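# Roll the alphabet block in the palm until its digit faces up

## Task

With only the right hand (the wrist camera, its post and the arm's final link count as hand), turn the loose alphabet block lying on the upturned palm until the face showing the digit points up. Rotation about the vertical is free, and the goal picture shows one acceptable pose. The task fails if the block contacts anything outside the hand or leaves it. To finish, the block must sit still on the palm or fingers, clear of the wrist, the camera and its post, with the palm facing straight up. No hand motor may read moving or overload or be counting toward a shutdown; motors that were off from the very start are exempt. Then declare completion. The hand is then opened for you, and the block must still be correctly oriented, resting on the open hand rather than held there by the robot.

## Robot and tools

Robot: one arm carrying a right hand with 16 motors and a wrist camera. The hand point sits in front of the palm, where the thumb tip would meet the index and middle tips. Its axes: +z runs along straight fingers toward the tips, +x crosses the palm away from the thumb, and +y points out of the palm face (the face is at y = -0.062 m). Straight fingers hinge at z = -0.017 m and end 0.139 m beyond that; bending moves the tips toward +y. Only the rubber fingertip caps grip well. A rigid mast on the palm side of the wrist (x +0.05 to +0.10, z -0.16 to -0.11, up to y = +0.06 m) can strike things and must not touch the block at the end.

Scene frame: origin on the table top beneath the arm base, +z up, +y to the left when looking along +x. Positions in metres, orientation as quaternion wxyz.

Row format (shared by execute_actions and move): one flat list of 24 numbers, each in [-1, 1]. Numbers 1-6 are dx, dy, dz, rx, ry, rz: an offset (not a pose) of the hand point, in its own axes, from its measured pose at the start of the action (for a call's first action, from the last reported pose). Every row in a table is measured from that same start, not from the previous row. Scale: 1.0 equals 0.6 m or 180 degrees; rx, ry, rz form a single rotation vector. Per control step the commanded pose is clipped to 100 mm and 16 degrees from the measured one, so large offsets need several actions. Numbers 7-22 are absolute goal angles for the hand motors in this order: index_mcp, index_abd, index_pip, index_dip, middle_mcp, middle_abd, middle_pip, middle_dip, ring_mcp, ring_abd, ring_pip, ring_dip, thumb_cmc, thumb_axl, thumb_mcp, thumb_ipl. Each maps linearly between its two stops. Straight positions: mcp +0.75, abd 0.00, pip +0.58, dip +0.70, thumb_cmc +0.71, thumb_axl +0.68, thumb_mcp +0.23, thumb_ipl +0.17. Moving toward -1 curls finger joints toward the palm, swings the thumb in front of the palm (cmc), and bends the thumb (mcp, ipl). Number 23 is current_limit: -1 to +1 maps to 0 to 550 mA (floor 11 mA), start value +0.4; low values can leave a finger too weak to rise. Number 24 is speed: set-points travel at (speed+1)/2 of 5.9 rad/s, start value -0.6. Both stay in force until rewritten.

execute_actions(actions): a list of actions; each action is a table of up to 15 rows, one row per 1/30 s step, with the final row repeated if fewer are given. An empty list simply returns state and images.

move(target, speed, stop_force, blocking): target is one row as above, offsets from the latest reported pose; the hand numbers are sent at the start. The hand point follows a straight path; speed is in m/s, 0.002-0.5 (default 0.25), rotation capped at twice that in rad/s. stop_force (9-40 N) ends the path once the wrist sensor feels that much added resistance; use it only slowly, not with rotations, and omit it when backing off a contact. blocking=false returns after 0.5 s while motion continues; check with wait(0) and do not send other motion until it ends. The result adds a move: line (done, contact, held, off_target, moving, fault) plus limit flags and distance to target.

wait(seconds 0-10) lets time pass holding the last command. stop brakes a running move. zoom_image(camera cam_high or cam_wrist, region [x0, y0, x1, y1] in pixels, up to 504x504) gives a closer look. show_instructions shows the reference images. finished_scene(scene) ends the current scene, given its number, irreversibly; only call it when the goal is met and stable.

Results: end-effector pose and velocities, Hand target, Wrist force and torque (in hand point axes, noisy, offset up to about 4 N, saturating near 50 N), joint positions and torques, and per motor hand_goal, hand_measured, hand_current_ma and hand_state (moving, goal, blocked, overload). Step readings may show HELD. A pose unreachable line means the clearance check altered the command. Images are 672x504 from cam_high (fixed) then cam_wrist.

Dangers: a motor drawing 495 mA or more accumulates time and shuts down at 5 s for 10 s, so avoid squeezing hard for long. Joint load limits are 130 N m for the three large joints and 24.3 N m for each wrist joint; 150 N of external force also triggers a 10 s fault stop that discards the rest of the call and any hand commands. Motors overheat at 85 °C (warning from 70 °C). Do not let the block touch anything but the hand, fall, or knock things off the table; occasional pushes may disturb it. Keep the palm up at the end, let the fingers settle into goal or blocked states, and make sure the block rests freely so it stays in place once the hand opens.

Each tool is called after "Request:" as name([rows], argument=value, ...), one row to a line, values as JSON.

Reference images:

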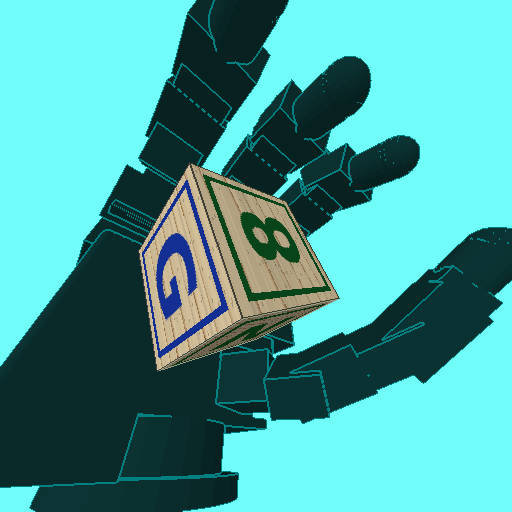

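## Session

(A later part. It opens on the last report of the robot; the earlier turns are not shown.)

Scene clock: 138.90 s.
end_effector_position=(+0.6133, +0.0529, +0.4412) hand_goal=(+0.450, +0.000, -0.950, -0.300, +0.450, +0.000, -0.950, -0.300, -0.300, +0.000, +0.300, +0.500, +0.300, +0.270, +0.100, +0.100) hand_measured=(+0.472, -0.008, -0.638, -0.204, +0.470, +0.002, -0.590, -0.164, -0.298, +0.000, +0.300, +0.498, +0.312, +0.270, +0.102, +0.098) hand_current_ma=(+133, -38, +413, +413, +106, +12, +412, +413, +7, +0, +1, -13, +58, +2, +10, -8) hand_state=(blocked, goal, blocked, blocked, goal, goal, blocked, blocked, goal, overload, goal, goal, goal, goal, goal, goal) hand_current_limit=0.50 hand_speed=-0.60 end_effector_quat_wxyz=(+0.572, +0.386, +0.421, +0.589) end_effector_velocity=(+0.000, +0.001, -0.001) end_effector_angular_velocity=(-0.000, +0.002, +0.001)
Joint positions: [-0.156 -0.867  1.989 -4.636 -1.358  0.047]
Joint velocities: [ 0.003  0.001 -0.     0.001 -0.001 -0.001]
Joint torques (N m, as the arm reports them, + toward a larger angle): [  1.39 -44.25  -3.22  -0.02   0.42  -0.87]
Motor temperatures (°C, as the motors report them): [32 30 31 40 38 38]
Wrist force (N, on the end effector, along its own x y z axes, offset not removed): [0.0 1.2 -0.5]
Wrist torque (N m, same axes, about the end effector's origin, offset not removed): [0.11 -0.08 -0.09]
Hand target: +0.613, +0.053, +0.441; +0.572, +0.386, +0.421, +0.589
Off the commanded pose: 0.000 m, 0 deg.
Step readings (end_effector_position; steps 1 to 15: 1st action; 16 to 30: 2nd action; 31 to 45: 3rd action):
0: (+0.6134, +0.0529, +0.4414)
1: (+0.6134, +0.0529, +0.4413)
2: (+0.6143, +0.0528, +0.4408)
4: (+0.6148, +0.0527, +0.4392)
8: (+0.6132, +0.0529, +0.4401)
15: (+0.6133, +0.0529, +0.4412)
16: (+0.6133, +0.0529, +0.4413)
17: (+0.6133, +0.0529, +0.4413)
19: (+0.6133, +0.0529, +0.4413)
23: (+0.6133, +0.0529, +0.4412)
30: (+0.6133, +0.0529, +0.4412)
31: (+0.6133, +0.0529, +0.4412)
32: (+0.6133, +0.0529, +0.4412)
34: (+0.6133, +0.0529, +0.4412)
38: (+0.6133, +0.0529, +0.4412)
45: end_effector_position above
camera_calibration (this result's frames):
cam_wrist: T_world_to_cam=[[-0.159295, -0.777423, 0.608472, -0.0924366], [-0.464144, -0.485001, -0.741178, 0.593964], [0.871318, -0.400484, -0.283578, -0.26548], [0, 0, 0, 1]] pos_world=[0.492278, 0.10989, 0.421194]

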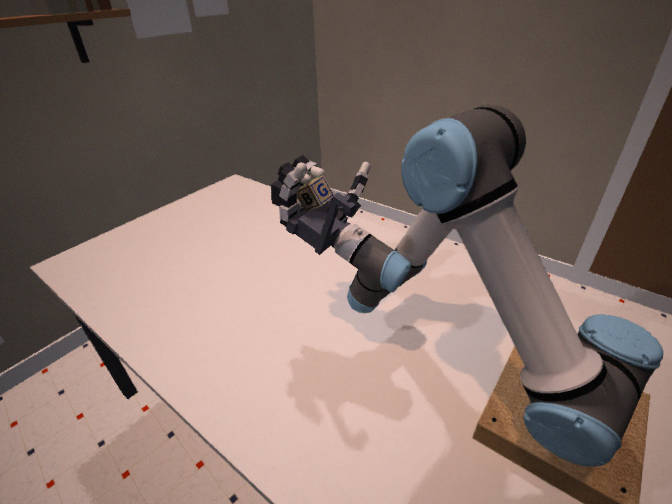

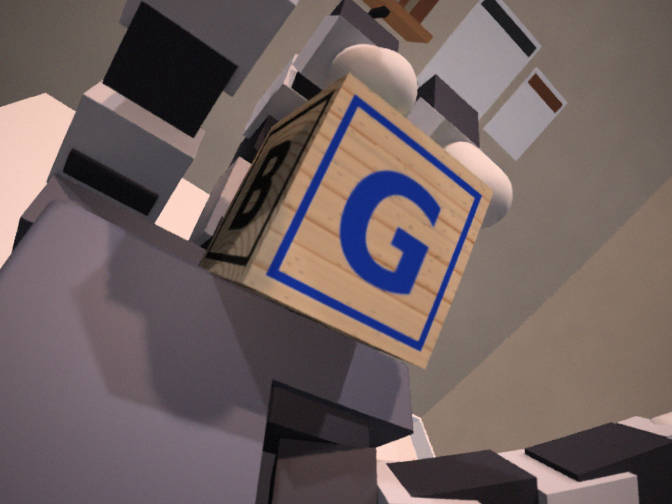

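Request:
execute_actions([
  [[0,0,0,0,0,0,0.3,0,-0.45,-0.1,0.3,0,-0.45,-0.1,-0.3,0,0.3,0.5,0.3,0.27,0.1,0.1,0.5,-0.4]],
  [[0,0,0,0,0,0,0.1,0,-0.3,0.1,0.1,0,-0.3,0.1,-0.3,0,0.3,0.5,0.3,0.27,0.1,0.1,0.5,-0.5]],
  [[0,0,0,0,0,0,-0.1,0,-0.2,0.2,-0.1,0,-0.2,0.2,-0.3,0,0.3,0.5,0.3,0.27,0.1,0.1,0.5,-0.5]],
])

Scene clock: 151.10 s.
end_effector_position=(+0.6133, +0.0529, +0.4412) hand_goal=(-0.100, +0.000, -0.200, +0.200, -0.100, +0.000, -0.200, +0.200, -0.300, +0.000, +0.300, +0.500, +0.300, +0.270, +0.100, +0.100) hand_measured=(-0.098, -0.004, -0.208, +0.196, -0.098, +0.002, -0.208, +0.196, -0.298, +0.000, +0.300, +0.498, +0.312, +0.270, +0.102, +0.098) hand_current_ma=(+13, -16, -40, -21, +14, +12, -38, -21, +6, +0, +1, -13, +58, +2, +10, -8) hand_state=(goal, goal, goal, goal, goal, goal, goal, goal, goal, overload, goal, goal, goal, goal, goal, goal) hand_current_limit=0.50 hand_speed=-0.50 end_effector_quat_wxyz=(+0.572, +0.386, +0.421, +0.589) end_effector_velocity=(-0.000, +0.001, -0.000) end_effector_angular_velocity=(-0.000, +0.000, +0.003)
Joint positions: [-0.156 -0.867  1.989 -4.636 -1.358  0.047]
Joint velocities: [ 0.002  0.    -0.    -0.     0.001  0.   ]
Joint torques (N m, as the arm reports them, + toward a larger angle): [  1.08 -30.66 -18.04  -1.76  -0.64  -0.22]
Motor temperatures (°C, as the motors report them): [32 30 31 40 38 38]
Wrist force (N, on the end effector, along its own x y z axes, offset not removed): [1.2 1.3 0.2]
Wrist torque (N m, same axes, about the end effector's origin, offset not removed): [-0.02 -0.27 0.02]
Hand target: +0.613, +0.053, +0.441; +0.572, +0.386, +0.421, +0.589
Off the commanded pose: 0.000 m, 0 deg.
Step readings (end_effector_position; steps 1 to 15: 1st action; 16 to 30: 2nd action; 31 to 45: 3rd action):
0: (+0.6133, +0.0529, +0.4412)
1: (+0.6133, +0.0529, +0.4412)
2: (+0.6133, +0.0529, +0.4412)
4: (+0.6133, +0.0529, +0.4412)
8: (+0.6133, +0.0529, +0.4412)
15: (+0.6133, +0.0529, +0.4412)
16: (+0.6133, +0.0529, +0.4412)
17: (+0.6133, +0.0529, +0.4412)
19: (+0.6133, +0.0529, +0.4412)
23: (+0.6133, +0.0529, +0.4412)
30: (+0.6133, +0.0529, +0.4412)
31: (+0.6133, +0.0529, +0.4412)
32: (+0.6133, +0.0529, +0.4412)
34: (+0.6133, +0.0529, +0.4412)
38: (+0.6133, +0.0529, +0.4412)
45: end_effector_position above
camera_calibration (this result's frames):
cam_wrist: T_world_to_cam=[[-0.159297, -0.777448, 0.60844, -0.0924223], [-0.464153, -0.484965, -0.741196, 0.593968], [0.871313, -0.400479, -0.283601, -0.265475], [0, 0, 0, 1]] pos_world=[0.492281, 0.109883, 0.421191]

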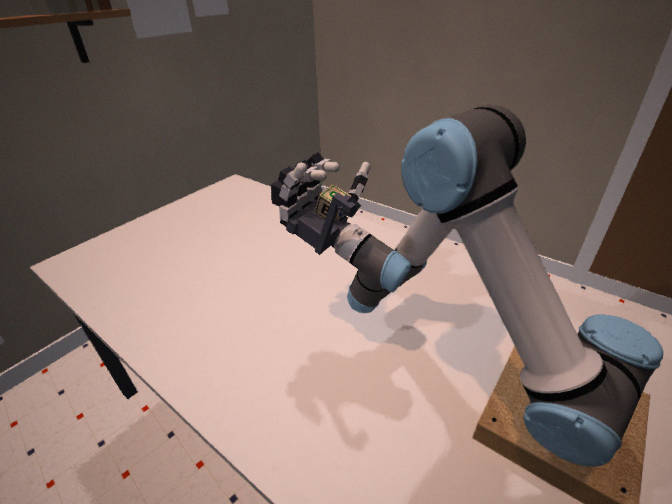

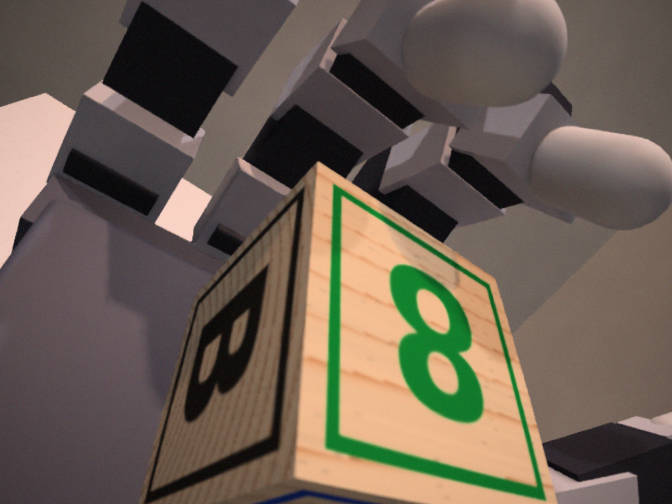

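Request:
execute_actions([
  [[0,0,0,0.07,0,0,0.05,0,0,0.28,0.05,0,0,0.28,0.05,0,0,0.28,0.3,0.27,0.1,0.1,0.4,-0.4]],
  [[0,0,0,0.06,0,0,0.05,0,0,0.28,0.05,0,0,0.28,0.05,0,0,0.28,0.3,0.27,0.1,0.1,0.4,-0.4]],
  [[0,0,0,0,0,0,0.05,0,0,0.28,0.05,0,0,0.28,0.05,0,0,0.28,0.3,0.27,0.1,0.1,0.4,-0.4]],
])

Scene clock: 157.80 s.
end_effector_position=(+0.6130, +0.0529, +0.4410) hand_goal=(+0.050, +0.000, +0.000, +0.280, +0.050, +0.000, +0.000, +0.280, +0.050, +0.000, +0.000, +0.280, +0.300, +0.270, +0.100, +0.100) hand_measured=(+0.054, -0.004, -0.002, +0.276, +0.054, +0.002, -0.002, +0.276, +0.054, +0.000, +0.002, +0.282, +0.312, +0.270, +0.102, +0.098) hand_current_ma=(+24, -14, -14, -17, +25, +12, -14, -17, +24, +0, +11, +12, +59, +2, +12, -7) hand_state=(goal, goal, goal, goal, goal, goal, goal, goal, goal, overload, goal, goal, goal, goal, goal, goal) hand_current_limit=0.40 hand_speed=-0.40 end_effector_quat_wxyz=(+0.483, +0.492, +0.530, +0.494) end_effector_velocity=(+0.000, -0.001, -0.001) end_effector_angular_velocity=(+0.000, +0.001, -0.001)
Joint positions: [-0.177 -1.173  2.24  -4.169 -1.335 -0.042]
Joint velocities: [-0.001  0.001 -0.001  0.001  0.     0.   ]
Joint torques (N m, as the arm reports them, + toward a larger angle): [ -4.94 -19.52 -22.76  -3.49   0.06   1.99]
Motor temperatures (°C, as the motors report them): [32 30 31 40 38 38]
Wrist force (N, on the end effector, along its own x y z axes, offset not removed): [-0.9 2.7 0.3]
Wrist torque (N m, same axes, about the end effector's origin, offset not removed): [0.26 0.01 -0.14]
Hand target: +0.613, +0.053, +0.441; +0.483, +0.492, +0.530, +0.494
Off the commanded pose: 0.000 m, 0 deg.
Step readings (end_effector_position; steps 1 to 15: 1st action; 16 to 30: 2nd action; 31 to 45: 3rd action):
0: (+0.6133, +0.0529, +0.4412)
1: (+0.6133, +0.0529, +0.4413)
2: (+0.6129, +0.0528, +0.4424)
4: (+0.6110, +0.0533, +0.4431)
8: (+0.6115, +0.0532, +0.4402)
15: (+0.6132, +0.0529, +0.4411)
16: (+0.6132, +0.0529, +0.4412)
17: (+0.6120, +0.0530, +0.4414)
19: (+0.6091, +0.0536, +0.4420)
23: (+0.6111, +0.0533, +0.4404)
30: (+0.6130, +0.0530, +0.4410)
31: (+0.6130, +0.0529, +0.4410)
32: (+0.6130, +0.0529, +0.4411)
34: (+0.6130, +0.0530, +0.4411)
38: (+0.6129, +0.0530, +0.4410)
45: end_effector_position above
camera_calibration (this result's frames):
cam_wrist: T_world_to_cam=[[0.0858567, -0.764293, 0.639128, -0.256824], [-0.719724, -0.491164, -0.490668, 0.640176], [0.688931, -0.417869, -0.592249, -0.016388], [0, 0, 0, 1]] pos_world=[0.49409, 0.111295, 0.468552]

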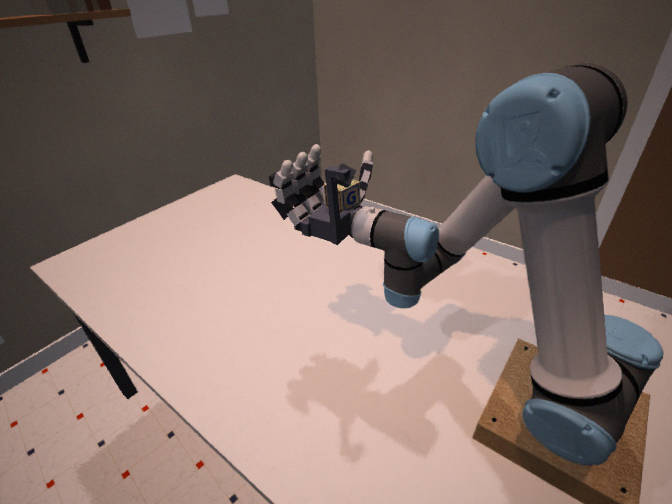

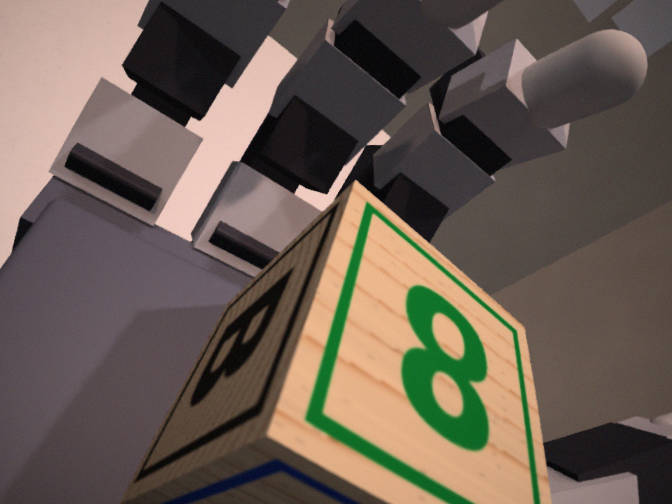

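Request:
execute_actions([
  [[0,0,0,0,0,0,-0.3,0,0.3,0.4,-0.3,0,0.3,0.4,-0.3,0,0.3,0.4,0.3,0.27,0.1,0.1,0.4,-0.2]],
  [[0,0,0,0.07,0,0,-0.3,0,0.3,0.4,-0.3,0,0.3,0.4,-0.3,0,0.3,0.4,0.3,0.27,0.1,0.1,0.4,-0.2]],
  [[0,0,0,0.02,0,0,-0.3,0,0.3,0.4,-0.3,0,0.3,0.4,-0.3,0,0.3,0.4,0.3,0.27,0.1,0.1,0.4,-0.2]],
  [[0,0,0,0,0,0,-0.3,0,0.3,0.4,-0.3,0,0.3,0.4,-0.3,0,0.3,0.4,0.3,0.27,0.1,0.1,0.4,-0.2]],
])

Scene clock: 167.00 s.
end_effector_position=(+0.6124, +0.0530, +0.4410) hand_goal=(-0.300, +0.000, +0.300, +0.400, -0.300, +0.000, +0.300, +0.400, -0.300, +0.000, +0.300, +0.400, +0.300, +0.270, +0.100, +0.100) hand_measured=(-0.294, -0.004, +0.298, +0.398, -0.294, +0.002, +0.298, +0.398, -0.294, +0.000, +0.298, +0.398, +0.312, +0.270, +0.102, +0.098) hand_current_ma=(+31, -14, -10, -15, +34, +11, -10, -15, +32, +0, -10, -15, +61, +2, +12, -7) hand_state=(goal, goal, goal, goal, goal, goal, goal, goal, goal, overload, goal, goal, goal, goal, goal, goal) hand_current_limit=0.40 hand_speed=-0.20 end_effector_quat_wxyz=(+0.411, +0.553, +0.593, +0.416) end_effector_velocity=(-0.000, -0.000, +0.001) end_effector_angular_velocity=(+0.000, -0.002, -0.002)
Joint positions: [-0.179 -1.424  2.299 -3.694 -1.354 -0.107]
Joint velocities: [-0.    -0.001 -0.    -0.002 -0.001  0.001]
Joint torques (N m, as the arm reports them, + toward a larger angle): [  8.73 -13.26 -18.59  -4.25  -0.76  -0.39]
Motor temperatures (°C, as the motors report them): [32 30 31 40 38 38]
Wrist force (N, on the end effector, along its own x y z axes, offset not removed): [0.7 1.5 0.3]
Wrist torque (N m, same axes, about the end effector's origin, offset not removed): [0.08 -0.17 -0.18]
Hand target: +0.612, +0.053, +0.441; +0.411, +0.554, +0.593, +0.416
Off the commanded pose: 0.000 m, 0 deg.
Step readings (end_effector_position; steps 1 to 15: 1st action; 16 to 30: 2nd action; 31 to 45: 3rd action; 46 to 60: 4th action):
0: (+0.6130, +0.0530, +0.4410)
1: (+0.6130, +0.0530, +0.4410)
2: (+0.6130, +0.0530, +0.4410)
4: (+0.6130, +0.0530, +0.4410)
8: (+0.6130, +0.0530, +0.4410)
15: (+0.6130, +0.0530, +0.4410)
16: (+0.6129, +0.0530, +0.4410)
17: (+0.6111, +0.0532, +0.4407)
19: (+0.6059, +0.0543, +0.4445)
23: (+0.6090, +0.0538, +0.4416)
30: (+0.6125, +0.0530, +0.4410)
31: (+0.6126, +0.0530, +0.4411)
32: (+0.6121, +0.0530, +0.4422)
34: (+0.6119, +0.0530, +0.4422)
38: (+0.6122, +0.0530, +0.4412)
45: (+0.6124, +0.0530, +0.4409)
46: (+0.6124, +0.0530, +0.4409)
47: (+0.6124, +0.0530, +0.4409)
49: (+0.6124, +0.0530, +0.4409)
53: (+0.6124, +0.0530, +0.4410)
60: end_effector_position above
camera_calibration (this result's frames):
cam_wrist: T_world_to_cam=[[0.252226, -0.756723, 0.603119, -0.343107], [-0.828678, -0.490749, -0.26918, 0.608853], [0.499675, -0.431897, -0.750859, 0.170617], [0, 0, 0, 1]] pos_world=[0.505831, 0.112846, 0.498935]

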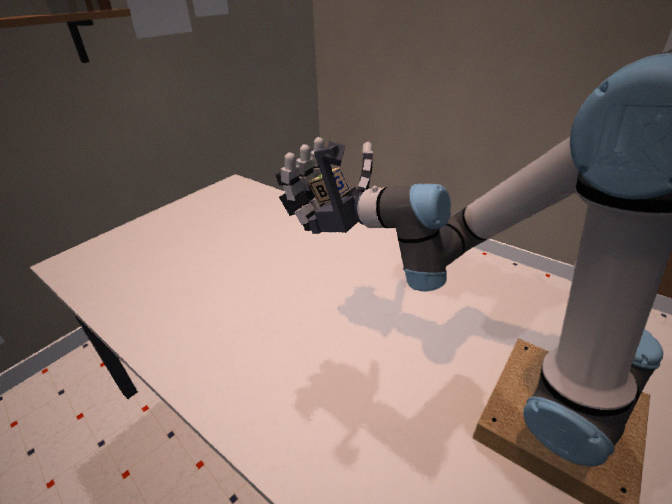

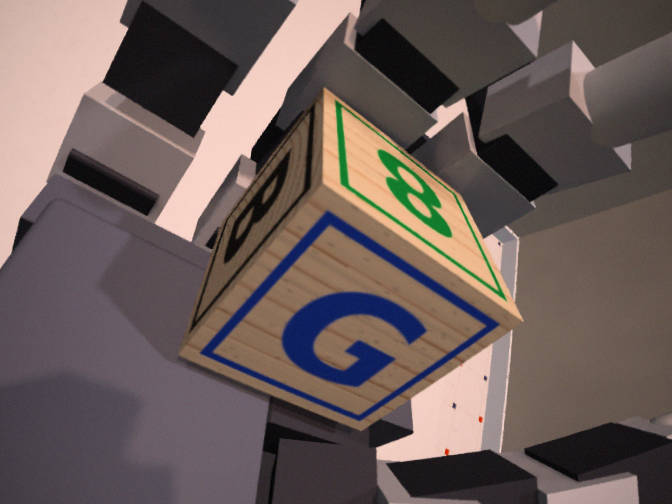

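Request:
execute_actions([
  [[0,0,0,-0.06,0,0,-0.3,0,0.3,0.4,-0.3,0,0.3,0.4,-0.3,0,0.3,0.4,0.3,0.27,0.1,0.1,0.4,-0.4]],
  [[0,0,0,-0.045,0,0.0095,-0.2,0,0.3,0.4,-0.2,0,0.3,0.4,-0.2,0,0.3,0.4,0.3,0.27,0.1,0.1,0.4,-0.4]],
  [[0,0,0,0,0,0,0.2,0,0.3,0.4,0.2,0,0.3,0.4,0.2,0,0.3,0.4,0.3,0.27,0.1,0.1,0.4,-0.4]],
  [[0,0,0,0,0,0,0.2,0,0.3,0.4,0.2,0,0.3,0.4,0.2,0,0.3,0.4,0.3,0.27,0.1,0.1,0.4,-0.4]],
])

Scene clock: 179.97 s.
end_effector_position=(+0.6122, +0.0531, +0.4403) hand_goal=(+0.200, +0.000, +0.300, +0.400, +0.200, +0.000, +0.300, +0.400, +0.200, +0.000, +0.300, +0.400, +0.300, +0.270, +0.100, +0.100) hand_measured=(+0.206, -0.004, +0.300, +0.398, +0.208, +0.002, +0.300, +0.398, +0.206, +0.000, +0.300, +0.398, +0.312, +0.270, +0.102, +0.098) hand_current_ma=(+37, -14, -3, -13, +40, +11, -2, -13, +37, +0, -3, -13, +61, +2, +12, -7) hand_state=(goal, goal, goal, goal, goal, goal, goal, goal, goal, overload, goal, goal, goal, goal, goal, goal) hand_current_limit=0.40 hand_speed=-0.40 end_effector_quat_wxyz=(+0.487, +0.488, +0.511, +0.513) end_effector_velocity=(+0.001, +0.001, -0.002) end_effector_angular_velocity=(+0.002, +0.003, +0.001)
Joint positions: [-0.168 -1.133  2.221 -4.238 -1.344 -0.002]
Joint velocities: [ 0.001  0.003  0.    -0.     0.     0.001]
Joint torques (N m, as the arm reports them, + toward a larger angle): [ -3.51 -36.02  -5.56  -1.15   0.99  -2.47]
Motor temperatures (°C, as the motors report them): [32 30 31 40 38 38]
Wrist force (N, on the end effector, along its own x y z axes, offset not removed): [-0.5 0.7 -0.4]
Wrist torque (N m, same axes, about the end effector's origin, offset not removed): [0.07 0.01 -0.14]
Hand target: +0.612, +0.053, +0.440; +0.487, +0.488, +0.511, +0.513
Off the commanded pose: 0.000 m, 0 deg.
Step readings (end_effector_position; steps 1 to 15: 1st action; 16 to 30: 2nd action; 31 to 45: 3rd action; 46 to 60: 4th action):
0: (+0.6124, +0.0530, +0.4409)
1: (+0.6125, +0.0530, +0.4407)
2: (+0.6136, +0.0528, +0.4379)
4: (+0.6163, +0.0523, +0.4285)
8: (+0.6122, +0.0530, +0.4364)
15: (+0.6122, +0.0530, +0.4405)
16: (+0.6124, +0.0531, +0.4407)
17: (+0.6138, +0.0530, +0.4400)
19: (+0.6150, +0.0527, +0.4366)
23: (+0.6123, +0.0531, +0.4390)
30: (+0.6122, +0.0531, +0.4403)
31: (+0.6122, +0.0531, +0.4404)
32: (+0.6122, +0.0531, +0.4404)
34: (+0.6122, +0.0531, +0.4404)
38: (+0.6122, +0.0531, +0.4403)
45: (+0.6122, +0.0531, +0.4403)
46: (+0.6122, +0.0531, +0.4403)
47: (+0.6122, +0.0531, +0.4403)
49: (+0.6122, +0.0531, +0.4403)
53: (+0.6122, +0.0531, +0.4403)
60: end_effector_position above
camera_calibration (this result's frames):
cam_wrist: T_world_to_cam=[[0.0569501, -0.784353, 0.617695, -0.227994], [-0.696971, -0.474221, -0.537909, 0.645338], [0.714834, -0.399882, -0.573678, -0.0411692], [0, 0, 0, 1]] pos_world=[0.492195, 0.110742, 0.464346]

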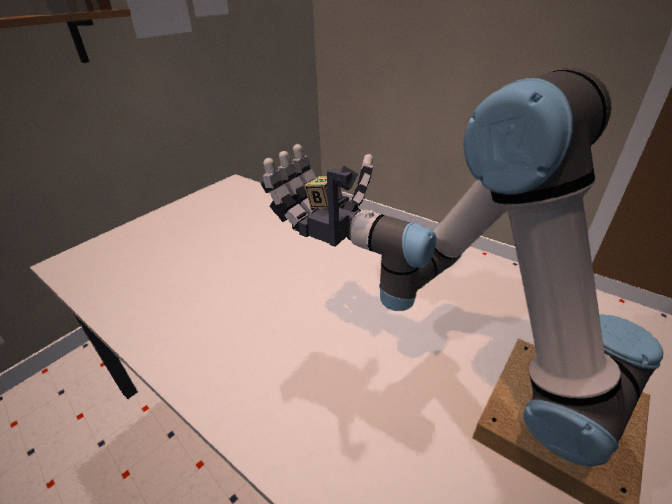

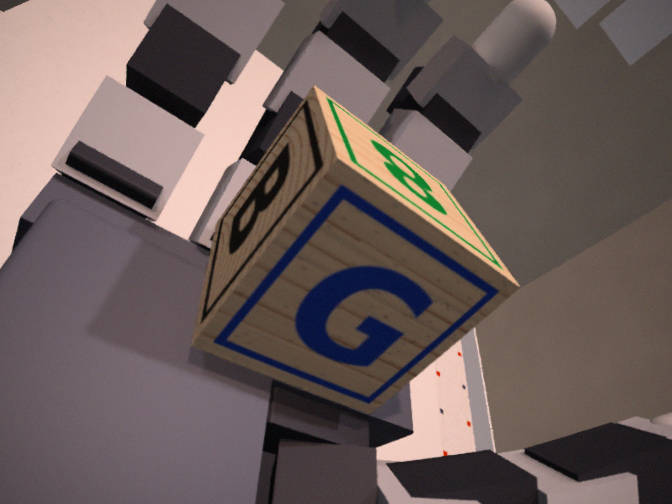

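Request:
execute_actions([
  [[0,0,0,0,0,0,-0.2,0,0.3,0.4,-0.2,0,0.3,0.4,0.2,0,0.3,0.4,0.3,0.27,0.1,0.1,0.4,-0.5]],
  [[0,0,0,0,0,0,-0.55,0,0.2,0.4,-0.55,0,0.2,0.4,0.2,0,0.3,0.4,0.3,0.27,0.1,0.1,0.4,-0.6]],
  [[0,0,0,0,0,0,-0.55,0,0.2,0.4,-0.55,0,0.2,0.4,0.2,0,0.3,0.4,0.3,0.27,0.1,0.1,0.4,-0.6]],
  [[0,0,0,0,0,0,0.3,0,0.3,0.4,0.3,0,0.3,0.4,0.3,0,0.3,0.4,0.3,0.27,0.1,0.1,0.4,-0.2]],
  [[0,0,0,0,0,0,0.3,0,0.3,0.4,0.3,0,0.3,0.4,0.3,0,0.3,0.4,0.3,0.27,0.1,0.1,0.4,-0.2]],
])

Scene clock: 190.10 s.
end_effector_position=(+0.6122, +0.0531, +0.4403) hand_goal=(+0.300, +0.000, +0.300, +0.400, +0.300, +0.000, +0.300, +0.400, +0.300, +0.000, +0.300, +0.400, +0.300, +0.270, +0.100, +0.100) hand_measured=(+0.306, -0.002, +0.300, +0.398, +0.308, +0.002, +0.300, +0.398, +0.308, +0.000, +0.300, +0.398, +0.312, +0.270, +0.102, +0.098) hand_current_ma=(+42, -13, -2, -13, +45, +11, -1, -13, +42, +0, -1, -13, +61, +2, +12, -7) hand_state=(goal, goal, goal, goal, goal, goal, goal, goal, goal, overload, goal, goal, goal, goal, goal, goal) hand_current_limit=0.40 hand_speed=-0.20 end_effector_quat_wxyz=(+0.487, +0.488, +0.511, +0.513) end_effector_velocity=(+0.000, -0.001, +0.000) end_effector_angular_velocity=(-0.000, -0.001, -0.001)
Joint positions: [-0.168 -1.133  2.221 -4.238 -1.344 -0.002]
Joint velocities: [-0.003 -0.    -0.    -0.     0.001 -0.   ]
Joint torques (N m, as the arm reports them, + toward a larger angle): [ -3.43 -22.73 -21.23  -2.83  -1.13  -0.63]
Motor temperatures (°C, as the motors report them): [32 30 31 40 38 38]
Wrist force (N, on the end effector, along its own x y z axes, offset not removed): [0.7 1.9 3.0]
Wrist torque (N m, same axes, about the end effector's origin, offset not removed): [-0.03 -0.33 -0.02]
Hand target: +0.612, +0.053, +0.440; +0.487, +0.488, +0.511, +0.513
Off the commanded pose: 0.000 m, 0 deg.
Step readings (end_effector_position; steps 1 to 15: 1st action; 16 to 30: 2nd action; 31 to 45: 3rd action; 46 to 60: 4th action; 61 to 75: 5th action):
0: (+0.6122, +0.0531, +0.4403)
1: (+0.6122, +0.0531, +0.4403)
2: (+0.6122, +0.0531, +0.4403)
4: (+0.6122, +0.0531, +0.4403)
8: (+0.6122, +0.0531, +0.4403)
15: (+0.6122, +0.0531, +0.4403)
16: (+0.6122, +0.0531, +0.4403)
17: (+0.6122, +0.0531, +0.4403)
19: (+0.6122, +0.0531, +0.4403)
23: (+0.6122, +0.0531, +0.4403)
30: (+0.6122, +0.0531, +0.4403)
31: (+0.6122, +0.0531, +0.4403)
32: (+0.6122, +0.0531, +0.4403)
34: (+0.6122, +0.0531, +0.4403)
38: (+0.6122, +0.0531, +0.4403)
45: (+0.6122, +0.0531, +0.4403)
46: (+0.6122, +0.0531, +0.4403)
47: (+0.6122, +0.0531, +0.4403)
49: (+0.6122, +0.0531, +0.4403)
53: (+0.6122, +0.0531, +0.4403)
60: (+0.6122, +0.0531, +0.4403)
61: (+0.6122, +0.0531, +0.4403)
62: (+0.6122, +0.0531, +0.4403)
64: (+0.6122, +0.0531, +0.4403)
68: (+0.6122, +0.0531, +0.4403)
75: end_effector_position above
camera_calibration (this result's frames):
cam_wrist: T_world_to_cam=[[0.056944, -0.784353, 0.617695, -0.227989], [-0.696975, -0.474215, -0.537909, 0.645337], [0.714831, -0.399887, -0.573678, -0.0411708], [0, 0, 0, 1]] pos_world=[0.492196, 0.110741, 0.464341]

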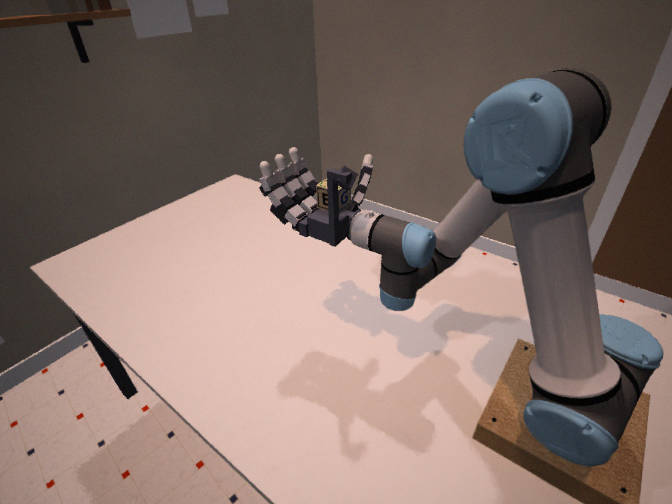

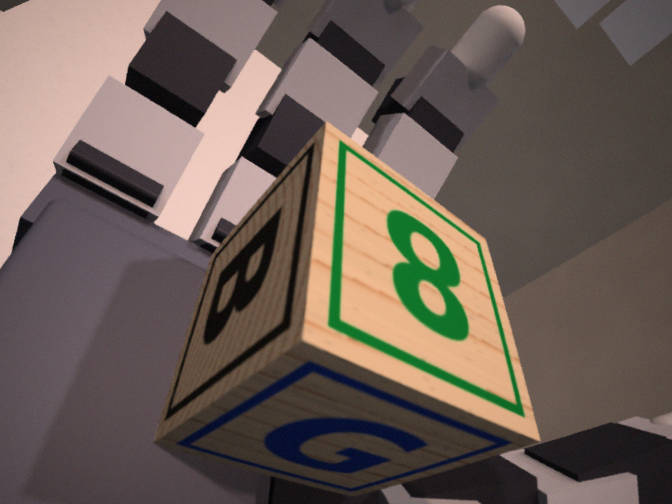

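Request:
wait(seconds=1)

Request:
finished_scene(scene=1)

Scene clock: 195.43 s.
end_effector_position=(+0.6122, +0.0531, +0.4403) hand_goal=(+0.300, +0.000, +0.300, +0.400, +0.300, +0.000, +0.300, +0.400, +0.300, +0.000, +0.300, +0.400, +0.300, +0.270, +0.100, +0.100) hand_measured=(+0.306, -0.002, +0.300, +0.398, +0.308, +0.002, +0.300, +0.398, +0.308, +0.000, +0.300, +0.398, +0.312, +0.270, +0.102, +0.098) hand_current_ma=(+42, -13, -2, -13, +45, +11, -1, -13, +42, +0, -1, -13, +61, +2, +12, -7) hand_state=(goal, goal, goal, goal, goal, goal, goal, goal, goal, overload, goal, goal, goal, goal, goal, goal) hand_current_limit=0.40 hand_speed=-0.20 end_effector_quat_wxyz=(+0.487, +0.488, +0.511, +0.513) end_effector_velocity=(-0.001, -0.000, +0.002) end_effector_angular_velocity=(-0.002, -0.004, -0.001)
Joint positions: [-0.168 -1.133  2.221 -4.238 -1.344 -0.002]
Joint velocities: [-0.001 -0.002  0.    -0.002 -0.    -0.002]
Joint torques (N m, as the arm reports them, + toward a larger angle): [ -3.94 -22.31 -21.17  -3.    -1.05  -0.56]
Motor temperatures (°C, as the motors report them): [32 30 31 40 38 38]
Wrist force (N, on the end effector, along its own x y z axes, offset not removed): [0.0 1.2 0.6]
Wrist torque (N m, same axes, about the end effector's origin, offset not removed): [0.17 -0.06 -0.05]
Hand target: +0.612, +0.053, +0.440; +0.487, +0.488, +0.511, +0.513
Off the commanded pose: 0.000 m, 0 deg.
wait: 1.00 s; at rest from the start
camera_calibration (this result's frames):
cam_wrist: T_world_to_cam=[[0.0569438, -0.784353, 0.617695, -0.227989], [-0.696974, -0.474215, -0.537909, 0.645337], [0.714832, -0.399887, -0.573678, -0.0411709], [0, 0, 0, 1]] pos_world=[0.492196, 0.110741, 0.464342]

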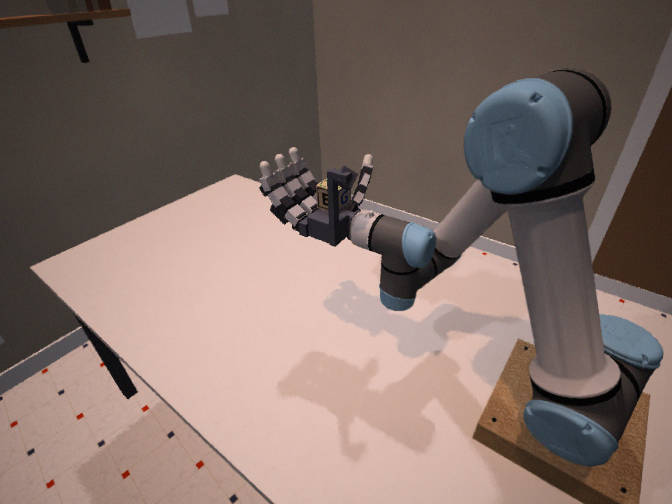

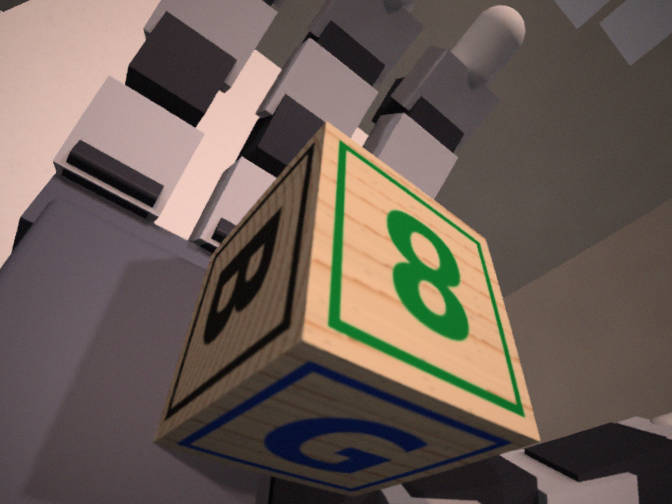

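The scene is finished: the task was done.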